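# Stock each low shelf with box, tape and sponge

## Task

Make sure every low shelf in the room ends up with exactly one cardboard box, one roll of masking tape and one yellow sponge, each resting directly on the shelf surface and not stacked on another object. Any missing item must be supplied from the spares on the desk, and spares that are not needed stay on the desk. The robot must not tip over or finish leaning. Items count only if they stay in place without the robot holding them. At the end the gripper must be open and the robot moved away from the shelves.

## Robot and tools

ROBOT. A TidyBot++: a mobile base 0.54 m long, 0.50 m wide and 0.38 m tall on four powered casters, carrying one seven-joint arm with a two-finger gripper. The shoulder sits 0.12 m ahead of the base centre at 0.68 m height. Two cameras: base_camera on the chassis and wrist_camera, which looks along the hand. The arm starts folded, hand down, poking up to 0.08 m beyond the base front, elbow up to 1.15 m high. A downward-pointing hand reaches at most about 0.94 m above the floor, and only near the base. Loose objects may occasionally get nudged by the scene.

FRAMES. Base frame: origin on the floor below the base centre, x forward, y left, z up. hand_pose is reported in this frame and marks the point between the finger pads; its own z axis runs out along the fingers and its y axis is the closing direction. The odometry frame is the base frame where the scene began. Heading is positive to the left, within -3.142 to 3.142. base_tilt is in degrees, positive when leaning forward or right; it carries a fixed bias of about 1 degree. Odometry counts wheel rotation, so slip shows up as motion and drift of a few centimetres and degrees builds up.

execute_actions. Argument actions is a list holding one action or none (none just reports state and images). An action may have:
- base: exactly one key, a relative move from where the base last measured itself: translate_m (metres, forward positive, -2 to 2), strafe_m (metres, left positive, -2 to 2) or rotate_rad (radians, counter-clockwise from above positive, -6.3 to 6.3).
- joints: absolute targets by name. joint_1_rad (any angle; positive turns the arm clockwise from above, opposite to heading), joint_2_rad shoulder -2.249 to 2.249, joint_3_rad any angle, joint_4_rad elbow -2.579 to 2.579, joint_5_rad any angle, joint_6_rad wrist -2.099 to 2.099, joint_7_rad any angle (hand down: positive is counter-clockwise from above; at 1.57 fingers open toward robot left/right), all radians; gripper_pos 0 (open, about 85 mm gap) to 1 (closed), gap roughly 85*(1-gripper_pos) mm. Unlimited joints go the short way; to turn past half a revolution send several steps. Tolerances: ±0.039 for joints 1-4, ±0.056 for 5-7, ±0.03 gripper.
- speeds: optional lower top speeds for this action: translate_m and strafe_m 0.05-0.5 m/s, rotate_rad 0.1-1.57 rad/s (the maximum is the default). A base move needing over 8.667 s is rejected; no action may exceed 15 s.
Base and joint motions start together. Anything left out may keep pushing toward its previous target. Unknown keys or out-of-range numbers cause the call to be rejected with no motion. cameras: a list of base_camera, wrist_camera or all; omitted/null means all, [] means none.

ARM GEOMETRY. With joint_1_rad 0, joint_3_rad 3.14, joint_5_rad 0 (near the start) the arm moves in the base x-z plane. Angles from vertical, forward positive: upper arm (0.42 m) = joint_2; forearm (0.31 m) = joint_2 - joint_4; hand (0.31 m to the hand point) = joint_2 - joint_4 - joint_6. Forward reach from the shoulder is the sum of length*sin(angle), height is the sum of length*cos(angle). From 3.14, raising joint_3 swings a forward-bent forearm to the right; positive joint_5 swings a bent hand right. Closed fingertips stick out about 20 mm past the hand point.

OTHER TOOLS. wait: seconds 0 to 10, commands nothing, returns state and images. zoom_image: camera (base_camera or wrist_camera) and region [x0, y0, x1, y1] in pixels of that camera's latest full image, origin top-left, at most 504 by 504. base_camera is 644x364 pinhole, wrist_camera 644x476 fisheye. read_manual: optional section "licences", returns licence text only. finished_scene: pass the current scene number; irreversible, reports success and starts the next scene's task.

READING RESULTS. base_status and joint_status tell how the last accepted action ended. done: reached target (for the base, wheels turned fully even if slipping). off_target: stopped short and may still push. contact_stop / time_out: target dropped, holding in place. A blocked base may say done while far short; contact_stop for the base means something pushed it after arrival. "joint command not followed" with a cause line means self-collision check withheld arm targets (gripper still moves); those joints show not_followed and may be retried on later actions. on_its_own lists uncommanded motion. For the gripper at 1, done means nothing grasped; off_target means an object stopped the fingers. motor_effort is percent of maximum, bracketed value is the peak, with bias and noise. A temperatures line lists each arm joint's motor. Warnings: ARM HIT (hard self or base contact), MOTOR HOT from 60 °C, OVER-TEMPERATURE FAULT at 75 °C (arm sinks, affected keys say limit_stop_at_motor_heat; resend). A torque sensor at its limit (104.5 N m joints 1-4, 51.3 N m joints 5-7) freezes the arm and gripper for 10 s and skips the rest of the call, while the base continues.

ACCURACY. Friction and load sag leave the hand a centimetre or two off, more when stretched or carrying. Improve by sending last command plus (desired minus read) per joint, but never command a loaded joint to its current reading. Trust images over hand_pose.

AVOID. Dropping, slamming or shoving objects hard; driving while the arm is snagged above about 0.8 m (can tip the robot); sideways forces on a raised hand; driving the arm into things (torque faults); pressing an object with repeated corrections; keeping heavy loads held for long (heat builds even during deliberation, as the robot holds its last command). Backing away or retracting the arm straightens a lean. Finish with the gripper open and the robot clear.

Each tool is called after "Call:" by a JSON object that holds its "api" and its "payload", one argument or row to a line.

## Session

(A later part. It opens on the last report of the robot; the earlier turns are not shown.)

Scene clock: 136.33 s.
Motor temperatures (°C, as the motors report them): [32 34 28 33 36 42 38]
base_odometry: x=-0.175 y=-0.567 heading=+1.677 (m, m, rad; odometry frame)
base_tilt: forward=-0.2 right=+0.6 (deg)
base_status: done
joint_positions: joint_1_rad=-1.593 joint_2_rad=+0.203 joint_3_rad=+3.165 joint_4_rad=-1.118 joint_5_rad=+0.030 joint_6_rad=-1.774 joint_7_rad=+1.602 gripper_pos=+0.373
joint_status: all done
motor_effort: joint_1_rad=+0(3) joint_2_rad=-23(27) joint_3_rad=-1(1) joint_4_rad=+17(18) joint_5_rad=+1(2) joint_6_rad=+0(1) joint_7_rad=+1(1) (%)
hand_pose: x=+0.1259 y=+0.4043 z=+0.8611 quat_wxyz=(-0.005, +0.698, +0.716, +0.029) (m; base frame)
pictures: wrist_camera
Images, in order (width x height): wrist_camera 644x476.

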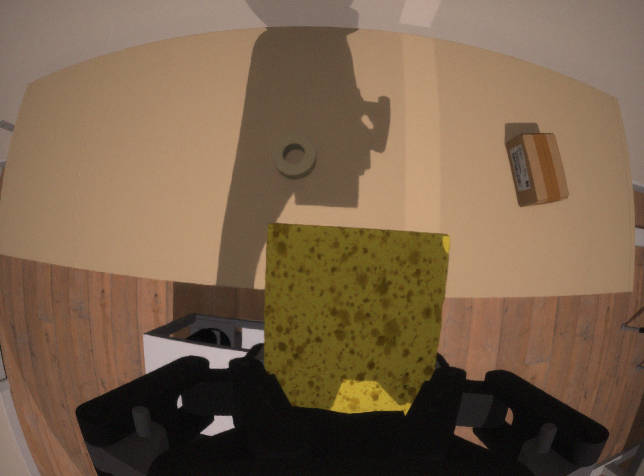

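Call:
{"api": "execute_actions", "payload": {
  "actions": [
    {"base":{"translate_m":0.12},"joints":{"joint_2_rad":0.7,"joint_4_rad":-0.945,"joint_6_rad":-1.44}}
  ],
  "cameras": ["wrist_camera"]
}}

Scene clock: 141.70 s.
Motor temperatures (°C, as the motors report them): [32 34 28 33 36 42 38]
base_odometry: x=-0.188 y=-0.448 heading=+1.679 (m, m, rad; odometry frame)
base_tilt: forward=-0.2 right=+0.6 (deg)
base_status: done
joint_positions: joint_1_rad=-1.593 joint_2_rad=+0.705 joint_3_rad=+3.166 joint_4_rad=-0.973 joint_5_rad=+0.030 joint_6_rad=-1.472 joint_7_rad=+1.602 gripper_pos=+0.373
joint_status: all done
motor_effort: joint_1_rad=+0(3) joint_2_rad=-39(42) joint_3_rad=+0(2) joint_4_rad=+18(19) joint_5_rad=+1(2) joint_6_rad=+0(1) joint_7_rad=+0(0) (%)
hand_pose: x=+0.1248 y=+0.5830 z=+0.6575 quat_wxyz=(+0.019, +0.693, +0.721, +0.013) (m; base frame)
pictures: wrist_camera
Images, in order (width x height): wrist_camera 644x476.

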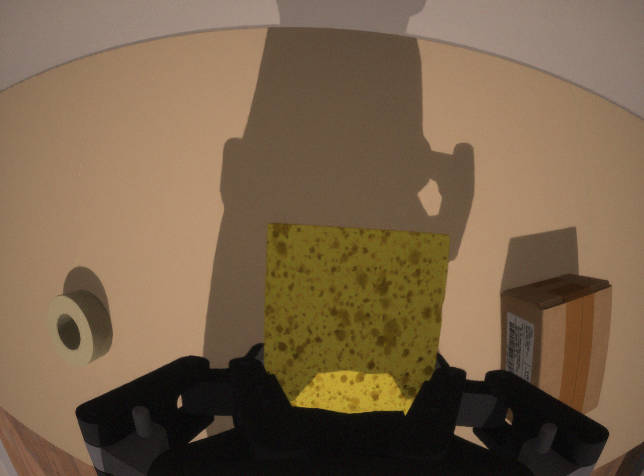

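Call:
{"api": "execute_actions", "payload": {
  "actions": [
    {"joints":{"joint_2_rad":0.75,"joint_6_rad":-1.39}}
  ],
  "cameras": ["wrist_camera"]
}}

Call:
{"api": "execute_actions", "payload": {
  "actions": [
    {"joints":{"joint_2_rad":0.79,"joint_6_rad":-1.35}}
  ],
  "cameras": ["wrist_camera"]
}}

Scene clock: 145.37 s.
Motor temperatures (°C, as the motors report them): [32 34 28 33 36 42 38]
base_odometry: x=-0.188 y=-0.448 heading=+1.679 (m, m, rad; odometry frame)
base_tilt: forward=-0.2 right=+0.6 (deg)
base_status: not commanded
joint_positions: joint_1_rad=-1.593 joint_2_rad=+0.748 joint_3_rad=+3.166 joint_4_rad=-0.971 joint_5_rad=+0.030 joint_6_rad=-1.421 joint_7_rad=+1.602 gripper_pos=+0.373
joint_status: all done
motor_effort: joint_1_rad=+0(0) joint_2_rad=-41(42) joint_3_rad=+0(1) joint_4_rad=+18(19) joint_5_rad=+1(1) joint_6_rad=+0(0) joint_7_rad=+1(0) (%)
hand_pose: x=+0.1247 y=+0.5980 z=+0.6328 quat_wxyz=(+0.016, +0.692, +0.721, +0.017) (m; base frame)
pictures: wrist_camera
Images, in order (width x height): wrist_camera 644x476.

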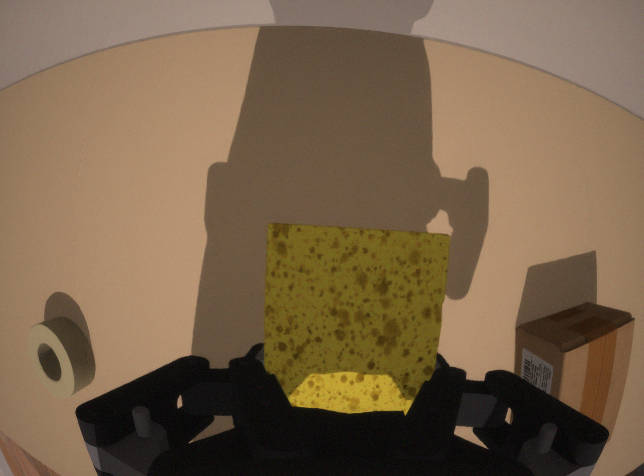

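Scene clock: 146.50 s.
Motor temperatures (°C, as the motors report them): [32 34 28 33 36 42 38]
base_odometry: x=-0.188 y=-0.448 heading=+1.679 (m, m, rad; odometry frame)
base_tilt: forward=-0.2 right=+0.6 (deg)
base_status: not commanded
joint_positions: joint_1_rad=-1.593 joint_2_rad=+0.761 joint_3_rad=+3.166 joint_4_rad=-0.956 joint_5_rad=+0.030 joint_6_rad=-1.388 joint_7_rad=+1.602 gripper_pos=+0.373
joint_status: all done
motor_effort: joint_1_rad=+0(0) joint_2_rad=-37(41) joint_3_rad=-1(0) joint_4_rad=+16(18) joint_5_rad=+1(1) joint_6_rad=+2(4) joint_7_rad=+0(0) (%)
hand_pose: x=+0.1245 y=+0.6128 z=+0.6296 quat_wxyz=(+0.004, +0.692, +0.721, +0.029) (m; base frame)
pictures: wrist_camera
Images, in order (width x height): wrist_camera 644x476.

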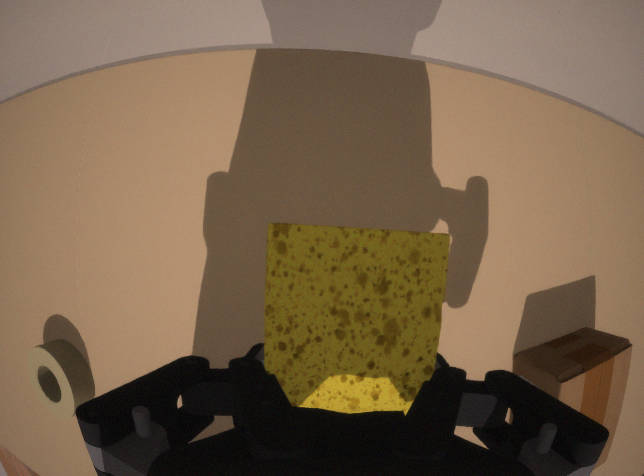

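Contact (shelf ≈0.61). Release.

Call:
{"api": "execute_actions", "payload": {
  "actions": [
    {"joints":{"joint_2_rad":0.76,"gripper_pos":0.1}}
  ],
  "cameras": []
}}

Call:
{"api": "execute_actions", "payload": {
  "actions": [
    {"joints":{"joint_2_rad":0.2,"joint_4_rad":-1.1,"joint_6_rad":-1.8}}
  ],
  "cameras": ["wrist_camera"]
}}

Call:
{"api": "execute_actions", "payload": {
  "actions": [
    {"base":{"translate_m":0.8},"joints":{"joint_1_rad":0.0,"gripper_pos":0}}
  ]
}}

Scene clock: 150.30 s.
Motor temperatures (°C, as the motors report them): [32 34 28 33 36 42 38]
base_odometry: x=-0.188 y=-0.448 heading=+1.679 (m, m, rad; odometry frame)
base_tilt: forward=-0.2 right=+0.6 (deg)
base_status: not commanded
joint_positions: joint_1_rad=-1.593 joint_2_rad=+0.760 joint_3_rad=+3.166 joint_4_rad=-0.956 joint_5_rad=+0.030 joint_6_rad=-1.385 joint_7_rad=+1.602 gripper_pos=+0.100
joint_status: all done
motor_effort: joint_1_rad=+0(0) joint_2_rad=-41(42) joint_3_rad=+0(1) joint_4_rad=+18(18) joint_5_rad=+1(1) joint_6_rad=+0(2) joint_7_rad=+1(0) (%)
hand_pose: x=+0.1244 y=+0.6138 z=+0.6305 quat_wxyz=(+0.002, +0.692, +0.721, +0.031) (m; base frame)
pictures: none
No camera images: the call's "cameras" was empty. Leave "cameras" out to get every camera's image.

Scene clock: 152.23 s.
Motor temperatures (°C, as the motors report them): [32 34 28 33 36 42 38]
base_odometry: x=-0.188 y=-0.448 heading=+1.679 (m, m, rad; odometry frame)
base_tilt: forward=-0.2 right=+0.6 (deg)
base_status: not commanded
joint_positions: joint_1_rad=-1.593 joint_2_rad=+0.197 joint_3_rad=+3.166 joint_4_rad=-1.072 joint_5_rad=+0.030 joint_6_rad=-1.769 joint_7_rad=+1.602 gripper_pos=+0.100
joint_status: all done
motor_effort: joint_1_rad=+0(0) joint_2_rad=-23(43) joint_3_rad=+0(1) joint_4_rad=+18(20) joint_5_rad=+1(2) joint_6_rad=+1(2) joint_7_rad=+1(0) (%)
hand_pose: x=+0.1262 y=+0.4149 z=+0.8783 quat_wxyz=(-0.024, +0.698, +0.714, +0.049) (m; base frame)
pictures: wrist_camera
Images, in order (width x height): wrist_camera 644x476.

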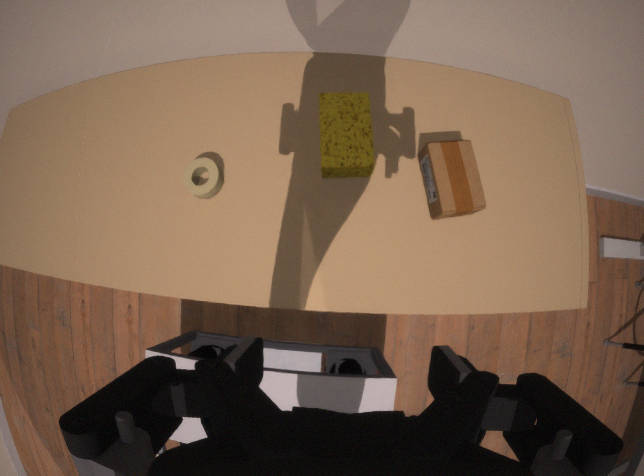

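Scene clock: 155.13 s.
Motor temperatures (°C, as the motors report them): [32 34 28 33 36 42 38]
base_odometry: x=-0.276 y=+0.348 heading=+1.680 (m, m, rad; odometry frame)
base_tilt: forward=-0.2 right=+0.6 (deg)
base_status: done
joint_positions: joint_1_rad=-0.012 joint_2_rad=+0.202 joint_3_rad=+3.163 joint_4_rad=-1.074 joint_5_rad=+0.030 joint_6_rad=-1.769 joint_7_rad=+1.602 gripper_pos=+0.000
joint_status: all done
motor_effort: joint_1_rad=+0(4) joint_2_rad=-23(27) joint_3_rad=-1(2) joint_4_rad=+17(18) joint_5_rad=+1(3) joint_6_rad=+0(1) joint_7_rad=+1(1) (%)
hand_pose: x=+0.5342 y=-0.0107 z=+0.8757 quat_wxyz=(+0.018, +0.999, +0.008, +0.048) (m; base frame)
pictures: base_camera, wrist_camera
Images, in order (width x height): base_camera 644x364, wrist_camera 644x476.

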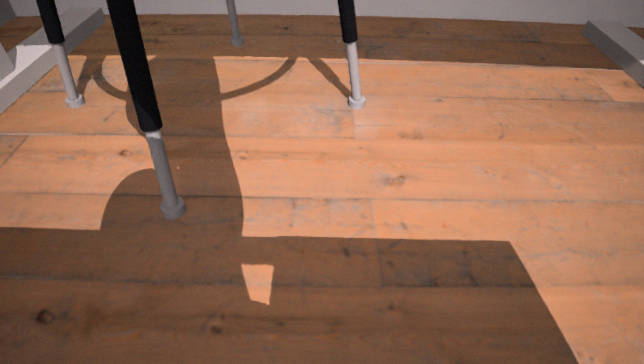

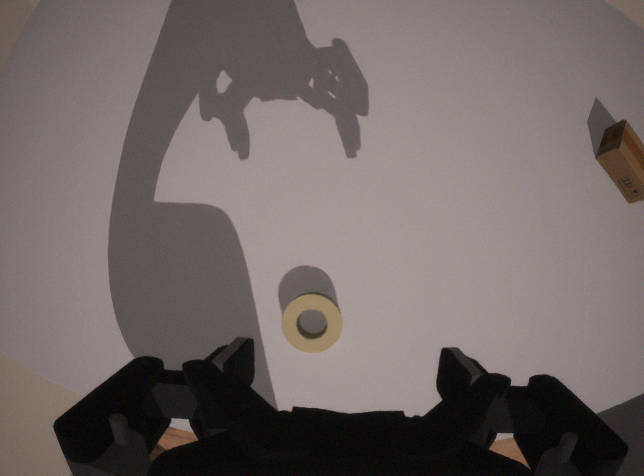

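Call:
{"api": "execute_actions", "payload": {
  "actions": [
    {"joints":{"joint_1_rad":-0.09,"joint_2_rad":0.25,"joint_4_rad":-1.305,"joint_6_rad":-1.58}}
  ],
  "cameras": ["wrist_camera"]
}}

Scene clock: 158.90 s.
Motor temperatures (°C, as the motors report them): [32 34 28 33 36 42 38]
base_odometry: x=-0.276 y=+0.348 heading=+1.680 (m, m, rad; odometry frame)
base_tilt: forward=-0.2 right=+0.6 (deg)
base_status: not commanded
joint_positions: joint_1_rad=-0.077 joint_2_rad=+0.249 joint_3_rad=+3.163 joint_4_rad=-1.283 joint_5_rad=+0.030 joint_6_rad=-1.611 joint_7_rad=+1.602 gripper_pos=+0.000
joint_status: all done
motor_effort: joint_1_rad=+0(1) joint_2_rad=-25(27) joint_3_rad=+1(1) joint_4_rad=+18(19) joint_5_rad=+1(2) joint_6_rad=+0(1) joint_7_rad=+1(1) (%)
hand_pose: x=+0.5362 y=+0.0160 z=+0.7906 quat_wxyz=(+0.018, +0.999, +0.043, -0.001) (m; base frame)
pictures: wrist_camera
Images, in order (width x height): wrist_camera 644x476.

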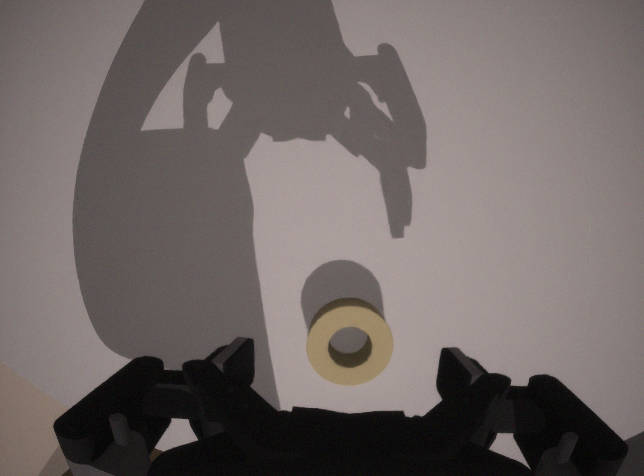

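Call:
{"api": "execute_actions", "payload": {
  "actions": [
    {"joints":{"joint_4_rad":-1.47,"joint_6_rad":-1.41}}
  ],
  "cameras": ["wrist_camera"]
}}

Call:
{"api": "execute_actions", "payload": {
  "actions": [
    {"joints":{"gripper_pos":1}}
  ],
  "cameras": ["wrist_camera"]
}}

Call:
{"api": "execute_actions", "payload": {
  "actions": [
    {"joints":{"joint_2_rad":0.0,"joint_4_rad":-1.4,"joint_6_rad":-1.75}}
  ],
  "cameras": ["wrist_camera"]
}}

Scene clock: 162.47 s.
Motor temperatures (°C, as the motors report them): [32 34 28 32 36 42 38]
base_odometry: x=-0.276 y=+0.348 heading=+1.680 (m, m, rad; odometry frame)
base_tilt: forward=-0.1 right=+0.6 (deg)
base_status: not commanded
joint_positions: joint_1_rad=-0.077 joint_2_rad=+0.249 joint_3_rad=+3.163 joint_4_rad=-1.448 joint_5_rad=+0.030 joint_6_rad=-1.443 joint_7_rad=+1.602 gripper_pos=+0.000
joint_status: all done
motor_effort: joint_1_rad=+0(0) joint_2_rad=-25(26) joint_3_rad=+0(0) joint_4_rad=+18(19) joint_5_rad=+1(1) joint_6_rad=+0(0) joint_7_rad=+0(1) (%)
hand_pose: x=+0.5352 y=+0.0158 z=+0.7391 quat_wxyz=(+0.017, +0.999, +0.046, +0.001) (m; base frame)
pictures: wrist_camera
Images, in order (width x height): wrist_camera 644x476.

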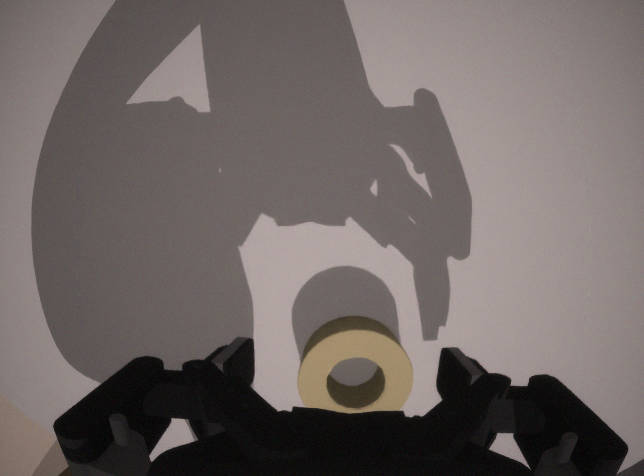

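Scene clock: 163.57 s.
Motor temperatures (°C, as the motors report them): [32 34 28 32 36 42 38]
base_odometry: x=-0.276 y=+0.348 heading=+1.680 (m, m, rad; odometry frame)
base_tilt: forward=-0.2 right=+0.6 (deg)
base_status: not commanded
joint_positions: joint_1_rad=-0.077 joint_2_rad=+0.244 joint_3_rad=+3.163 joint_4_rad=-1.450 joint_5_rad=+0.030 joint_6_rad=-1.442 joint_7_rad=+1.602 gripper_pos=+0.487
joint_status: gripper_pos off_target (ended at +0.487, target +1.000)
motor_effort: joint_1_rad=+0(0) joint_2_rad=-24(25) joint_3_rad=-1(1) joint_4_rad=+17(18) joint_5_rad=+2(2) joint_6_rad=+0(2) joint_7_rad=+0(0) (%)
hand_pose: x=+0.5343 y=+0.0157 z=+0.7402 quat_wxyz=(+0.017, +0.999, +0.046, +0.003) (m; base frame)
pictures: wrist_camera
Images, in order (width x height): wrist_camera 644x476.

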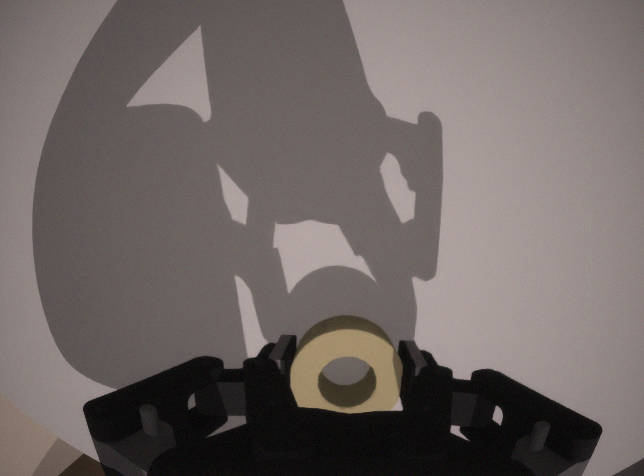

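Scene clock: 165.07 s.
Motor temperatures (°C, as the motors report them): [32 34 28 32 36 42 38]
base_odometry: x=-0.276 y=+0.348 heading=+1.680 (m, m, rad; odometry frame)
base_tilt: forward=-0.2 right=+0.6 (deg)
base_status: not commanded
joint_positions: joint_1_rad=-0.077 joint_2_rad=-0.004 joint_3_rad=+3.163 joint_4_rad=-1.422 joint_5_rad=+0.030 joint_6_rad=-1.723 joint_7_rad=+1.602 gripper_pos=+0.487
joint_status: all done
motor_effort: joint_1_rad=+0(0) joint_2_rad=-16(27) joint_3_rad=-1(0) joint_4_rad=+18(19) joint_5_rad=+1(1) joint_6_rad=+0(0) joint_7_rad=+1(1) (%)
hand_pose: x=+0.4284 y=+0.0093 z=+0.8393 quat_wxyz=(+0.015, +0.999, +0.041, +0.001) (m; base frame)
pictures: wrist_camera
Images, in order (width x height): wrist_camera 644x476.

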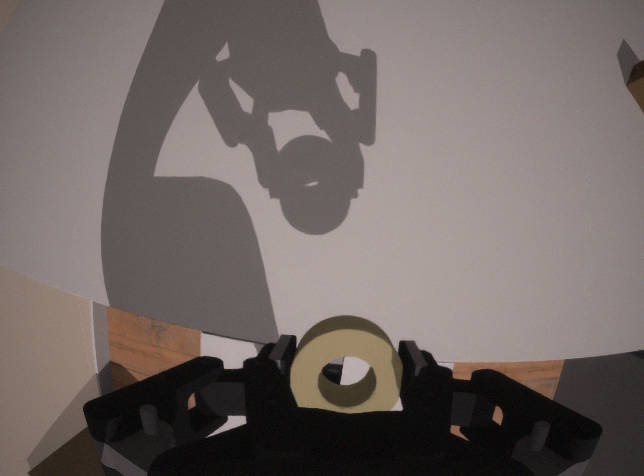

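Call:
{"api": "execute_actions", "payload": {
  "actions": [
    {"base":{"translate_m":-1.0}}
  ],
  "cameras": []
}}

Call:
{"api": "execute_actions", "payload": {
  "actions": [
    {"base":{"translate_m":-1.1},"joints":{"joint_1_rad":0,"joint_2_rad":-0.36,"joint_4_rad":-2.2,"joint_6_rad":-1.3}}
  ],
  "cameras": []
}}

Call:
{"api": "execute_actions", "payload": {
  "actions": [
    {"base":{"strafe_m":-0.45}}
  ]
}}

Scene clock: 173.03 s.
Motor temperatures (°C, as the motors report them): [32 34 28 33 36 42 38]
base_odometry: x=-0.165 y=-0.646 heading=+1.681 (m, m, rad; odometry frame)
base_tilt: forward=-0.2 right=+0.6 (deg)
base_status: done
joint_positions: joint_1_rad=-0.078 joint_2_rad=+0.000 joint_3_rad=+3.163 joint_4_rad=-1.422 joint_5_rad=+0.030 joint_6_rad=-1.723 joint_7_rad=+1.602 gripper_pos=+0.487
joint_status: not commanded
motor_effort: joint_1_rad=+0(1) joint_2_rad=-16(19) joint_3_rad=+0(0) joint_4_rad=+18(19) joint_5_rad=+1(2) joint_6_rad=+0(1) joint_7_rad=+1(1) (%)
hand_pose: x=+0.4291 y=+0.0097 z=+0.8381 quat_wxyz=(+0.015, +0.999, +0.042, -0.001) (m; base frame)
pictures: none
No camera images: the call's "cameras" was empty. Leave "cameras" out to get every camera's image.

Scene clock: 176.57 s.
Motor temperatures (°C, as the motors report them): [32 34 28 32 36 42 38]
base_odometry: x=-0.041 y=-1.740 heading=+1.683 (m, m, rad; odometry frame)
base_tilt: forward=-0.2 right=+0.6 (deg)
base_status: done
joint_positions: joint_1_rad=-0.017 joint_2_rad=-0.356 joint_3_rad=+3.163 joint_4_rad=-2.178 joint_5_rad=+0.030 joint_6_rad=-1.334 joint_7_rad=+1.602 gripper_pos=+0.487
joint_status: all done
motor_effort: joint_1_rad=+0(0) joint_2_rad=-3(19) joint_3_rad=-1(1) joint_4_rad=+17(19) joint_5_rad=+2(2) joint_6_rad=+0(1) joint_7_rad=+1(0) (%)
hand_pose: x=+0.2726 y=-0.0082 z=+0.6870 quat_wxyz=(+0.011, +1.000, +0.018, -0.008) (m; base frame)
pictures: none
No camera images: the call's "cameras" was empty. Leave "cameras" out to get every camera's image.

Scene clock: 178.80 s.
Motor temperatures (°C, as the motors report them): [32 34 28 32 36 42 38]
base_odometry: x=+0.406 y=-1.690 heading=+1.682 (m, m, rad; odometry frame)
base_tilt: forward=-0.2 right=+0.6 (deg)
base_status: done
joint_positions: joint_1_rad=-0.016 joint_2_rad=-0.356 joint_3_rad=+3.163 joint_4_rad=-2.178 joint_5_rad=+0.030 joint_6_rad=-1.333 joint_7_rad=+1.602 gripper_pos=+0.487
joint_status: not commanded
motor_effort: joint_1_rad=+0(1) joint_2_rad=-3(4) joint_3_rad=-1(2) joint_4_rad=+17(18) joint_5_rad=+1(2) joint_6_rad=+0(0) joint_7_rad=+1(1) (%)
hand_pose: x=+0.2729 y=-0.0085 z=+0.6870 quat_wxyz=(+0.011, +1.000, +0.017, -0.007) (m; base frame)
pictures: base_camera, wrist_camera
Images, in order (width x height): base_camera 644x364, wrist_camera 644x476.

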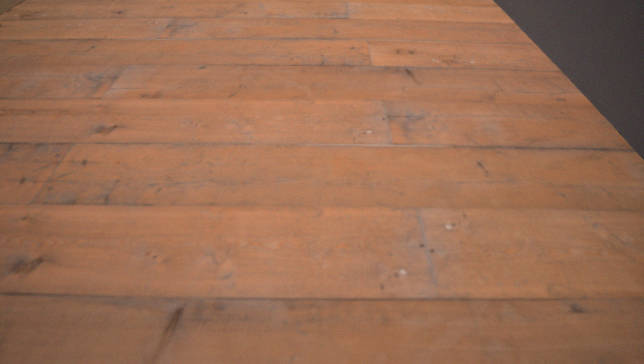

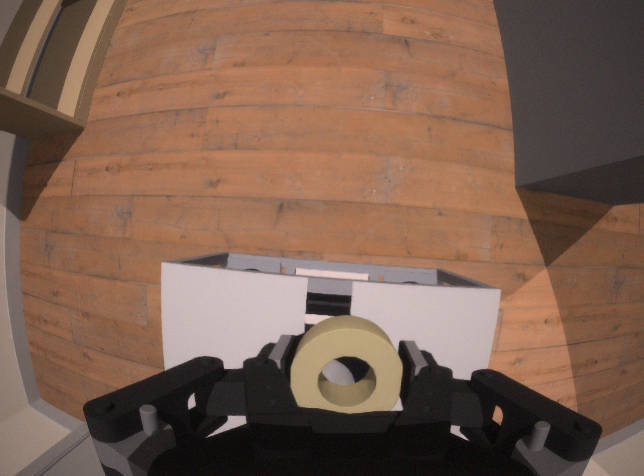

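Call:
{"api": "execute_actions", "payload": {
  "actions": [
    {"base":{"strafe_m":-0.7}}
  ]
}}

Call:
{"api": "execute_actions", "payload": {
  "actions": [
    {"base":{"strafe_m":-1.1}}
  ],
  "cameras": []
}}

Call:
{"api": "execute_actions", "payload": {
  "actions": [
    {"base":{"translate_m":1.8},"joints":{"joint_2_rad":-0.8,"joint_6_rad":-0.6}}
  ]
}}

Scene clock: 183.53 s.
Motor temperatures (°C, as the motors report them): [32 34 28 32 36 42 38]
base_odometry: x=+1.102 y=-1.613 heading=+1.682 (m, m, rad; odometry frame)
base_tilt: forward=-0.2 right=+0.6 (deg)
base_status: done
joint_positions: joint_1_rad=-0.015 joint_2_rad=-0.356 joint_3_rad=+3.163 joint_4_rad=-2.178 joint_5_rad=+0.030 joint_6_rad=-1.333 joint_7_rad=+1.602 gripper_pos=+0.487
joint_status: not commanded
motor_effort: joint_1_rad=+0(0) joint_2_rad=-3(5) joint_3_rad=+0(1) joint_4_rad=+17(18) joint_5_rad=+1(1) joint_6_rad=+0(1) joint_7_rad=+0(1) (%)
hand_pose: x=+0.2731 y=-0.0085 z=+0.6870 quat_wxyz=(+0.011, +1.000, +0.017, -0.007) (m; base frame)
pictures: base_camera, wrist_camera
Images, in order (width x height): base_camera 644x364, wrist_camera 644x476.

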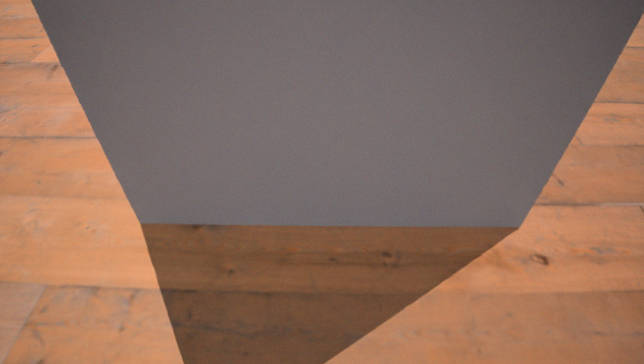

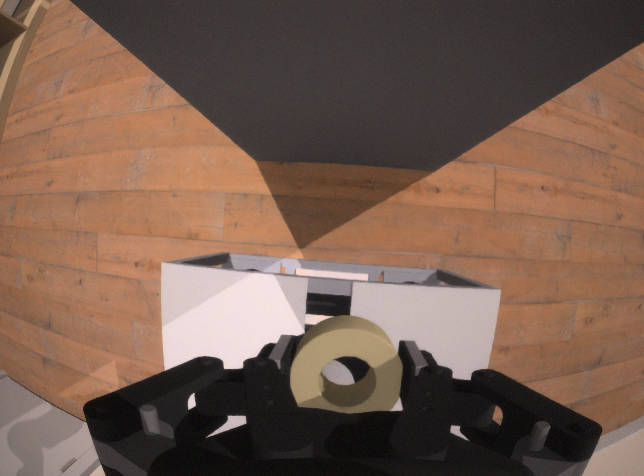

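Scene clock: 187.07 s.
Motor temperatures (°C, as the motors report them): [32 34 28 32 36 42 38]
base_odometry: x=+2.196 y=-1.492 heading=+1.681 (m, m, rad; odometry frame)
base_tilt: forward=-0.2 right=+0.6 (deg)
base_status: done
joint_positions: joint_1_rad=-0.015 joint_2_rad=-0.356 joint_3_rad=+3.163 joint_4_rad=-2.178 joint_5_rad=+0.030 joint_6_rad=-1.332 joint_7_rad=+1.602 gripper_pos=+0.487
joint_status: not commanded
motor_effort: joint_1_rad=+0(0) joint_2_rad=-4(5) joint_3_rad=+0(0) joint_4_rad=+17(18) joint_5_rad=+1(2) joint_6_rad=+0(1) joint_7_rad=+1(1) (%)
hand_pose: x=+0.2732 y=-0.0085 z=+0.6870 quat_wxyz=(+0.011, +1.000, +0.017, -0.006) (m; base frame)
pictures: none
No camera images: the call's "cameras" was empty. Leave "cameras" out to get every camera's image.

Scene clock: 192.03 s.
Motor temperatures (°C, as the motors report them): [32 34 28 32 36 42 38]
base_odometry: x=+1.998 y=+0.297 heading=+1.681 (m, m, rad; odometry frame)
base_tilt: forward=-0.2 right=+0.6 (deg)
base_status: done
joint_positions: joint_1_rad=-0.015 joint_2_rad=-0.793 joint_3_rad=+3.163 joint_4_rad=-2.179 joint_5_rad=+0.030 joint_6_rad=-0.630 joint_7_rad=+1.602 gripper_pos=+0.487
joint_status: all done
motor_effort: joint_1_rad=+0(0) joint_2_rad=+5(6) joint_3_rad=+0(0) joint_4_rad=+23(23) joint_5_rad=+1(1) joint_6_rad=+9(9) joint_7_rad=+1(0) (%)
hand_pose: x=+0.4093 y=-0.0075 z=+0.9010 quat_wxyz=(+0.016, +0.846, +0.015, +0.533) (m; base frame)
pictures: base_camera, wrist_camera
Images, in order (width x height): base_camera 644x364, wrist_camera 644x476.

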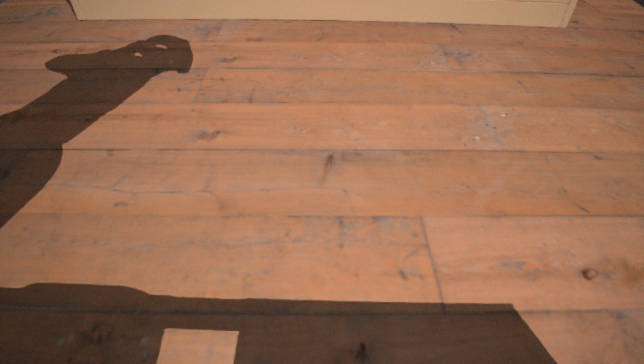

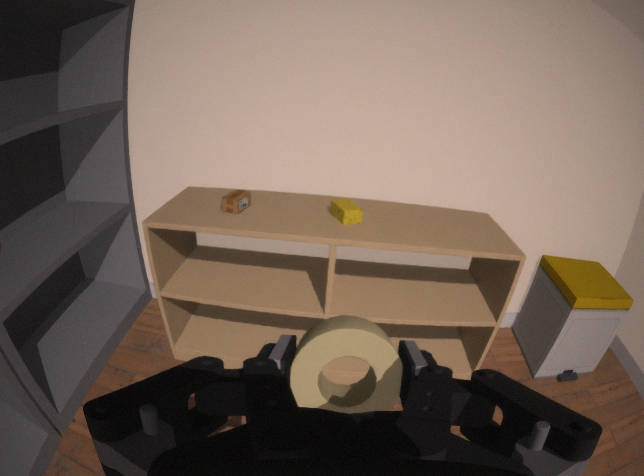

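Call:
{"api": "execute_actions", "payload": {
  "actions": [
    {"base":{"translate_m":0.6},"joints":{"joint_1_rad":0.5,"joint_2_rad":0.2,"joint_4_rad":-1.1,"joint_6_rad":-1.8}}
  ]
}}

Call:
{"api": "execute_actions", "payload": {
  "actions": [
    {"joints":{"joint_2_rad":0.72,"joint_4_rad":-0.945,"joint_6_rad":-1.42}}
  ],
  "cameras": ["wrist_camera"]
}}

Scene clock: 198.53 s.
Motor temperatures (°C, as the motors report them): [32 34 28 32 36 42 38]
base_odometry: x=+1.932 y=+0.894 heading=+1.681 (m, m, rad; odometry frame)
base_tilt: forward=-0.2 right=+0.6 (deg)
base_status: done
joint_positions: joint_1_rad=+0.484 joint_2_rad=+0.203 joint_3_rad=+3.163 joint_4_rad=-1.127 joint_5_rad=+0.030 joint_6_rad=-1.765 joint_7_rad=+1.602 gripper_pos=+0.487
joint_status: all done
motor_effort: joint_1_rad=+0(1) joint_2_rad=-23(26) joint_3_rad=-1(1) joint_4_rad=+18(24) joint_5_rad=+1(2) joint_6_rad=+1(9) joint_7_rad=+0(1) (%)
hand_pose: x=+0.4699 y=-0.2022 z=+0.8582 quat_wxyz=(+0.022, +0.971, -0.238, +0.018) (m; base frame)
pictures: base_camera, wrist_camera
Images, in order (width x height): base_camera 644x364, wrist_camera 644x476.

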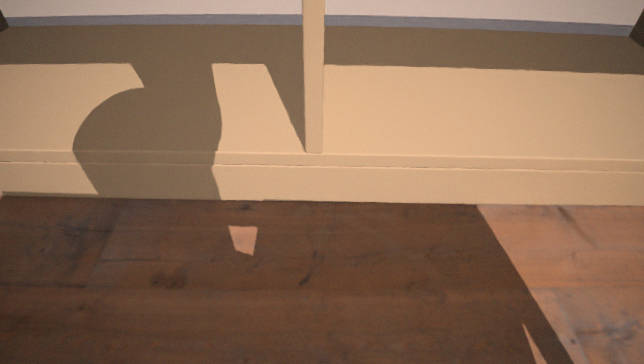

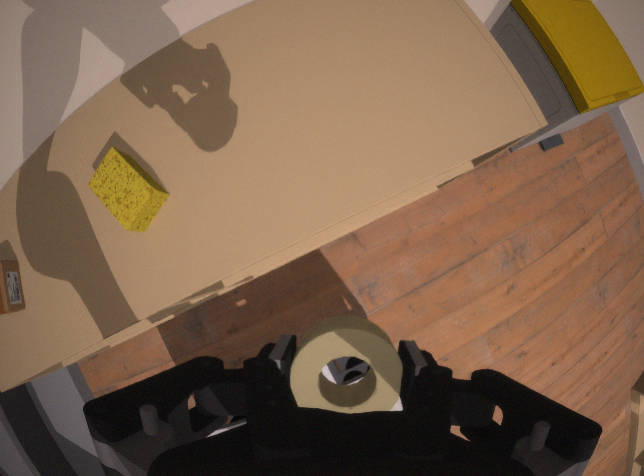

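Scene clock: 200.53 s.
Motor temperatures (°C, as the motors report them): [32 34 28 32 36 42 38]
base_odometry: x=+1.932 y=+0.894 heading=+1.681 (m, m, rad; odometry frame)
base_tilt: forward=-0.1 right=+0.6 (deg)
base_status: not commanded
joint_positions: joint_1_rad=+0.484 joint_2_rad=+0.725 joint_3_rad=+3.163 joint_4_rad=-0.973 joint_5_rad=+0.030 joint_6_rad=-1.452 joint_7_rad=+1.602 gripper_pos=+0.487
joint_status: all done
motor_effort: joint_1_rad=+0(0) joint_2_rad=-40(44) joint_3_rad=-1(1) joint_4_rad=+18(19) joint_5_rad=+1(1) joint_6_rad=+0(1) joint_7_rad=+1(1) (%)
hand_pose: x=+0.6314 y=-0.2898 z=+0.6457 quat_wxyz=(+0.020, +0.973, -0.231, -0.010) (m; base frame)
pictures: wrist_camera
Images, in order (width x height): wrist_camera 644x476.

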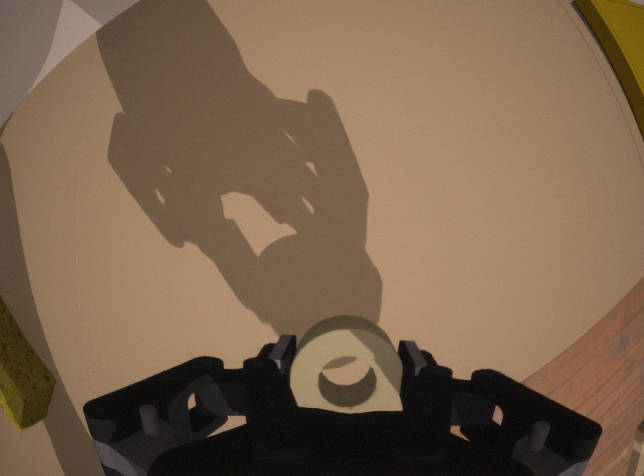

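Edge at ~0.54; move in a bit, then lower.

Call:
{"api": "execute_actions", "payload": {
  "actions": [
    {"base":{"translate_m":0.07}}
  ],
  "cameras": []
}}

Call:
{"api": "execute_actions", "payload": {
  "actions": [
    {"joints":{"joint_2_rad":0.76,"joint_6_rad":-1.385}}
  ],
  "cameras": []
}}

Call:
{"api": "execute_actions", "payload": {
  "actions": [
    {"joints":{"gripper_pos":0.1}}
  ],
  "cameras": ["wrist_camera"]
}}

Call:
{"api": "execute_actions", "payload": {
  "actions": [
    {"joints":{"joint_2_rad":0.2,"joint_4_rad":-1.1,"joint_6_rad":-1.8}}
  ],
  "cameras": []
}}

Call:
{"api": "execute_actions", "payload": {
  "actions": [
    {"base":{"translate_m":-0.4},"joints":{"joint_1_rad":1.2,"joint_2_rad":-0.8,"joint_4_rad":-2.2,"joint_6_rad":-0.5}}
  ],
  "cameras": ["wrist_camera"]
}}

Scene clock: 205.73 s.
Motor temperatures (°C, as the motors report them): [32 34 28 32 36 42 38]
base_odometry: x=+1.925 y=+0.964 heading=+1.681 (m, m, rad; odometry frame)
base_tilt: forward=-0.2 right=+0.6 (deg)
base_status: done
joint_positions: joint_1_rad=+0.491 joint_2_rad=+0.725 joint_3_rad=+3.163 joint_4_rad=-0.970 joint_5_rad=+0.030 joint_6_rad=-1.451 joint_7_rad=+1.602 gripper_pos=+0.487
joint_status: not commanded
motor_effort: joint_1_rad=+0(3) joint_2_rad=-39(42) joint_3_rad=-1(2) joint_4_rad=+18(19) joint_5_rad=+1(2) joint_6_rad=+0(0) joint_7_rad=+1(1) (%)
hand_pose: x=+0.6303 y=-0.2939 z=+0.6466 quat_wxyz=(+0.021, +0.972, -0.234, -0.008) (m; base frame)
pictures: none
No camera images: the call's "cameras" was empty. Leave "cameras" out to get every camera's image.

Scene clock: 206.53 s.
Motor temperatures (°C, as the motors report them): [32 34 28 32 36 42 38]
base_odometry: x=+1.925 y=+0.964 heading=+1.681 (m, m, rad; odometry frame)
base_tilt: forward=-0.2 right=+0.6 (deg)
base_status: not commanded
joint_positions: joint_1_rad=+0.491 joint_2_rad=+0.753 joint_3_rad=+3.163 joint_4_rad=-0.968 joint_5_rad=+0.030 joint_6_rad=-1.417 joint_7_rad=+1.602 gripper_pos=+0.487
joint_status: all done
motor_effort: joint_1_rad=+0(1) joint_2_rad=-39(42) joint_3_rad=+0(1) joint_4_rad=+17(19) joint_5_rad=+2(2) joint_6_rad=+0(0) joint_7_rad=+1(0) (%)
hand_pose: x=+0.6391 y=-0.2987 z=+0.6303 quat_wxyz=(+0.022, +0.972, -0.233, -0.005) (m; base frame)
pictures: none
No camera images: the call's "cameras" was empty. Leave "cameras" out to get every camera's image.

Scene clock: 207.57 s.
Motor temperatures (°C, as the motors report them): [32 34 28 32 36 42 38]
base_odometry: x=+1.925 y=+0.964 heading=+1.681 (m, m, rad; odometry frame)
base_tilt: forward=-0.1 right=+0.6 (deg)
base_status: not commanded
joint_positions: joint_1_rad=+0.491 joint_2_rad=+0.754 joint_3_rad=+3.163 joint_4_rad=-0.968 joint_5_rad=+0.030 joint_6_rad=-1.417 joint_7_rad=+1.602 gripper_pos=+0.100
joint_status: all done
motor_effort: joint_1_rad=+0(0) joint_2_rad=-41(41) joint_3_rad=+0(1) joint_4_rad=+18(18) joint_5_rad=+1(1) joint_6_rad=+0(0) joint_7_rad=+0(1) (%)
hand_pose: x=+0.6393 y=-0.2988 z=+0.6303 quat_wxyz=(+0.022, +0.972, -0.233, -0.004) (m; base frame)
pictures: wrist_camera
Images, in order (width x height): wrist_camera 644x476.

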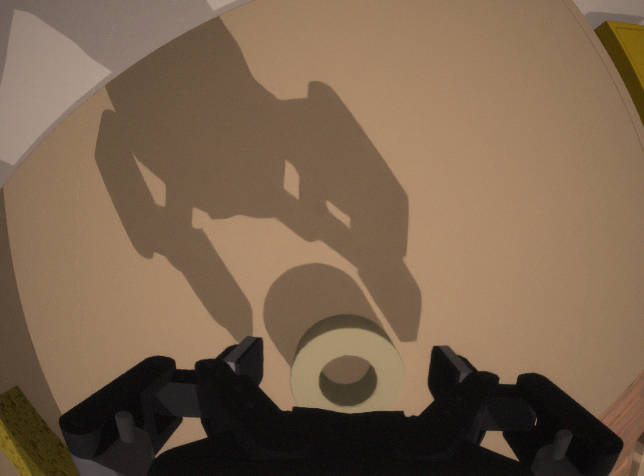

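Scene clock: 209.50 s.
Motor temperatures (°C, as the motors report them): [32 34 28 32 36 42 38]
base_odometry: x=+1.925 y=+0.964 heading=+1.681 (m, m, rad; odometry frame)
base_tilt: forward=-0.2 right=+0.6 (deg)
base_status: not commanded
joint_positions: joint_1_rad=+0.491 joint_2_rad=+0.197 joint_3_rad=+3.163 joint_4_rad=-1.072 joint_5_rad=+0.030 joint_6_rad=-1.769 joint_7_rad=+1.602 gripper_pos=+0.100
joint_status: all done
motor_effort: joint_1_rad=+0(0) joint_2_rad=-23(44) joint_3_rad=+0(1) joint_4_rad=+18(19) joint_5_rad=+2(2) joint_6_rad=+0(2) joint_7_rad=+0(1) (%)
hand_pose: x=+0.4772 y=-0.2095 z=+0.8783 quat_wxyz=(+0.030, +0.969, -0.241, +0.045) (m; base frame)
pictures: none
No camera images: the call's "cameras" was empty. Leave "cameras" out to get every camera's image.

Scene clock: 211.90 s.
Motor temperatures (°C, as the motors report them): [32 34 28 32 36 42 38]
base_odometry: x=+1.969 y=+0.566 heading=+1.681 (m, m, rad; odometry frame)
base_tilt: forward=-0.2 right=+0.6 (deg)
base_status: done
joint_positions: joint_1_rad=+1.185 joint_2_rad=-0.793 joint_3_rad=+3.168 joint_4_rad=-2.176 joint_5_rad=+0.030 joint_6_rad=-0.533 joint_7_rad=+1.602 gripper_pos=+0.100
joint_status: all done
motor_effort: joint_1_rad=+0(2) joint_2_rad=+5(28) joint_3_rad=+0(2) joint_4_rad=+23(24) joint_5_rad=+1(2) joint_6_rad=+9(8) joint_7_rad=+1(1) (%)
hand_pose: x=+0.2200 y=-0.2849 z=+0.9306 quat_wxyz=(+0.338, +0.682, -0.452, +0.465) (m; base frame)
pictures: wrist_camera
Images, in order (width x height): wrist_camera 644x476.

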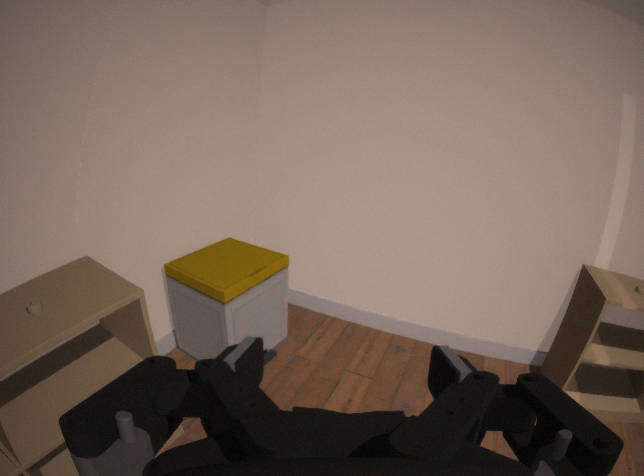

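Call:
{"api": "execute_actions", "payload": {
  "actions": [
    {"joints":{"joint_1_rad":2.2}}
  ],
  "cameras": ["wrist_camera"]
}}

Scene clock: 215.53 s.
Motor temperatures (°C, as the motors report them): [32 34 28 32 36 42 38]
base_odometry: x=+1.969 y=+0.566 heading=+1.681 (m, m, rad; odometry frame)
base_tilt: forward=-0.2 right=+0.6 (deg)
base_status: not commanded
joint_positions: joint_1_rad=+2.186 joint_2_rad=-0.793 joint_3_rad=+3.168 joint_4_rad=-2.176 joint_5_rad=+0.030 joint_6_rad=-0.533 joint_7_rad=+1.602 gripper_pos=+0.100
joint_status: all done
motor_effort: joint_1_rad=+0(0) joint_2_rad=+5(5) joint_3_rad=+0(0) joint_4_rad=+23(23) joint_5_rad=+1(1) joint_6_rad=+9(9) joint_7_rad=+1(1) (%)
hand_pose: x=-0.0665 y=-0.2387 z=+0.9306 quat_wxyz=(+0.520, +0.381, -0.724, +0.246) (m; base frame)
pictures: wrist_camera
Images, in order (width x height): wrist_camera 644x476.

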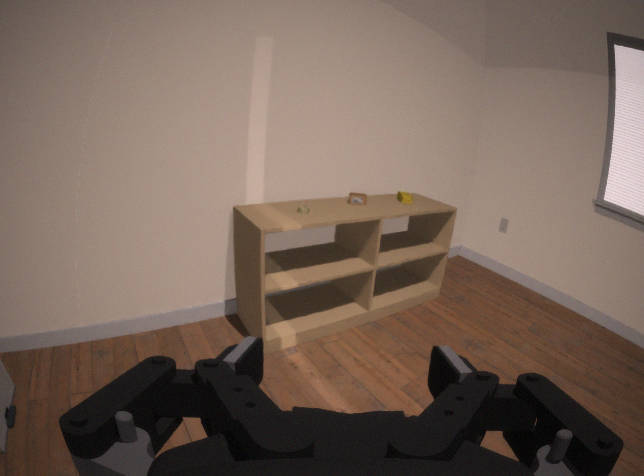

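Call:
{"api": "finished_scene", "payload": {
  "scene": 1
}}

The scene is finished: the task was done.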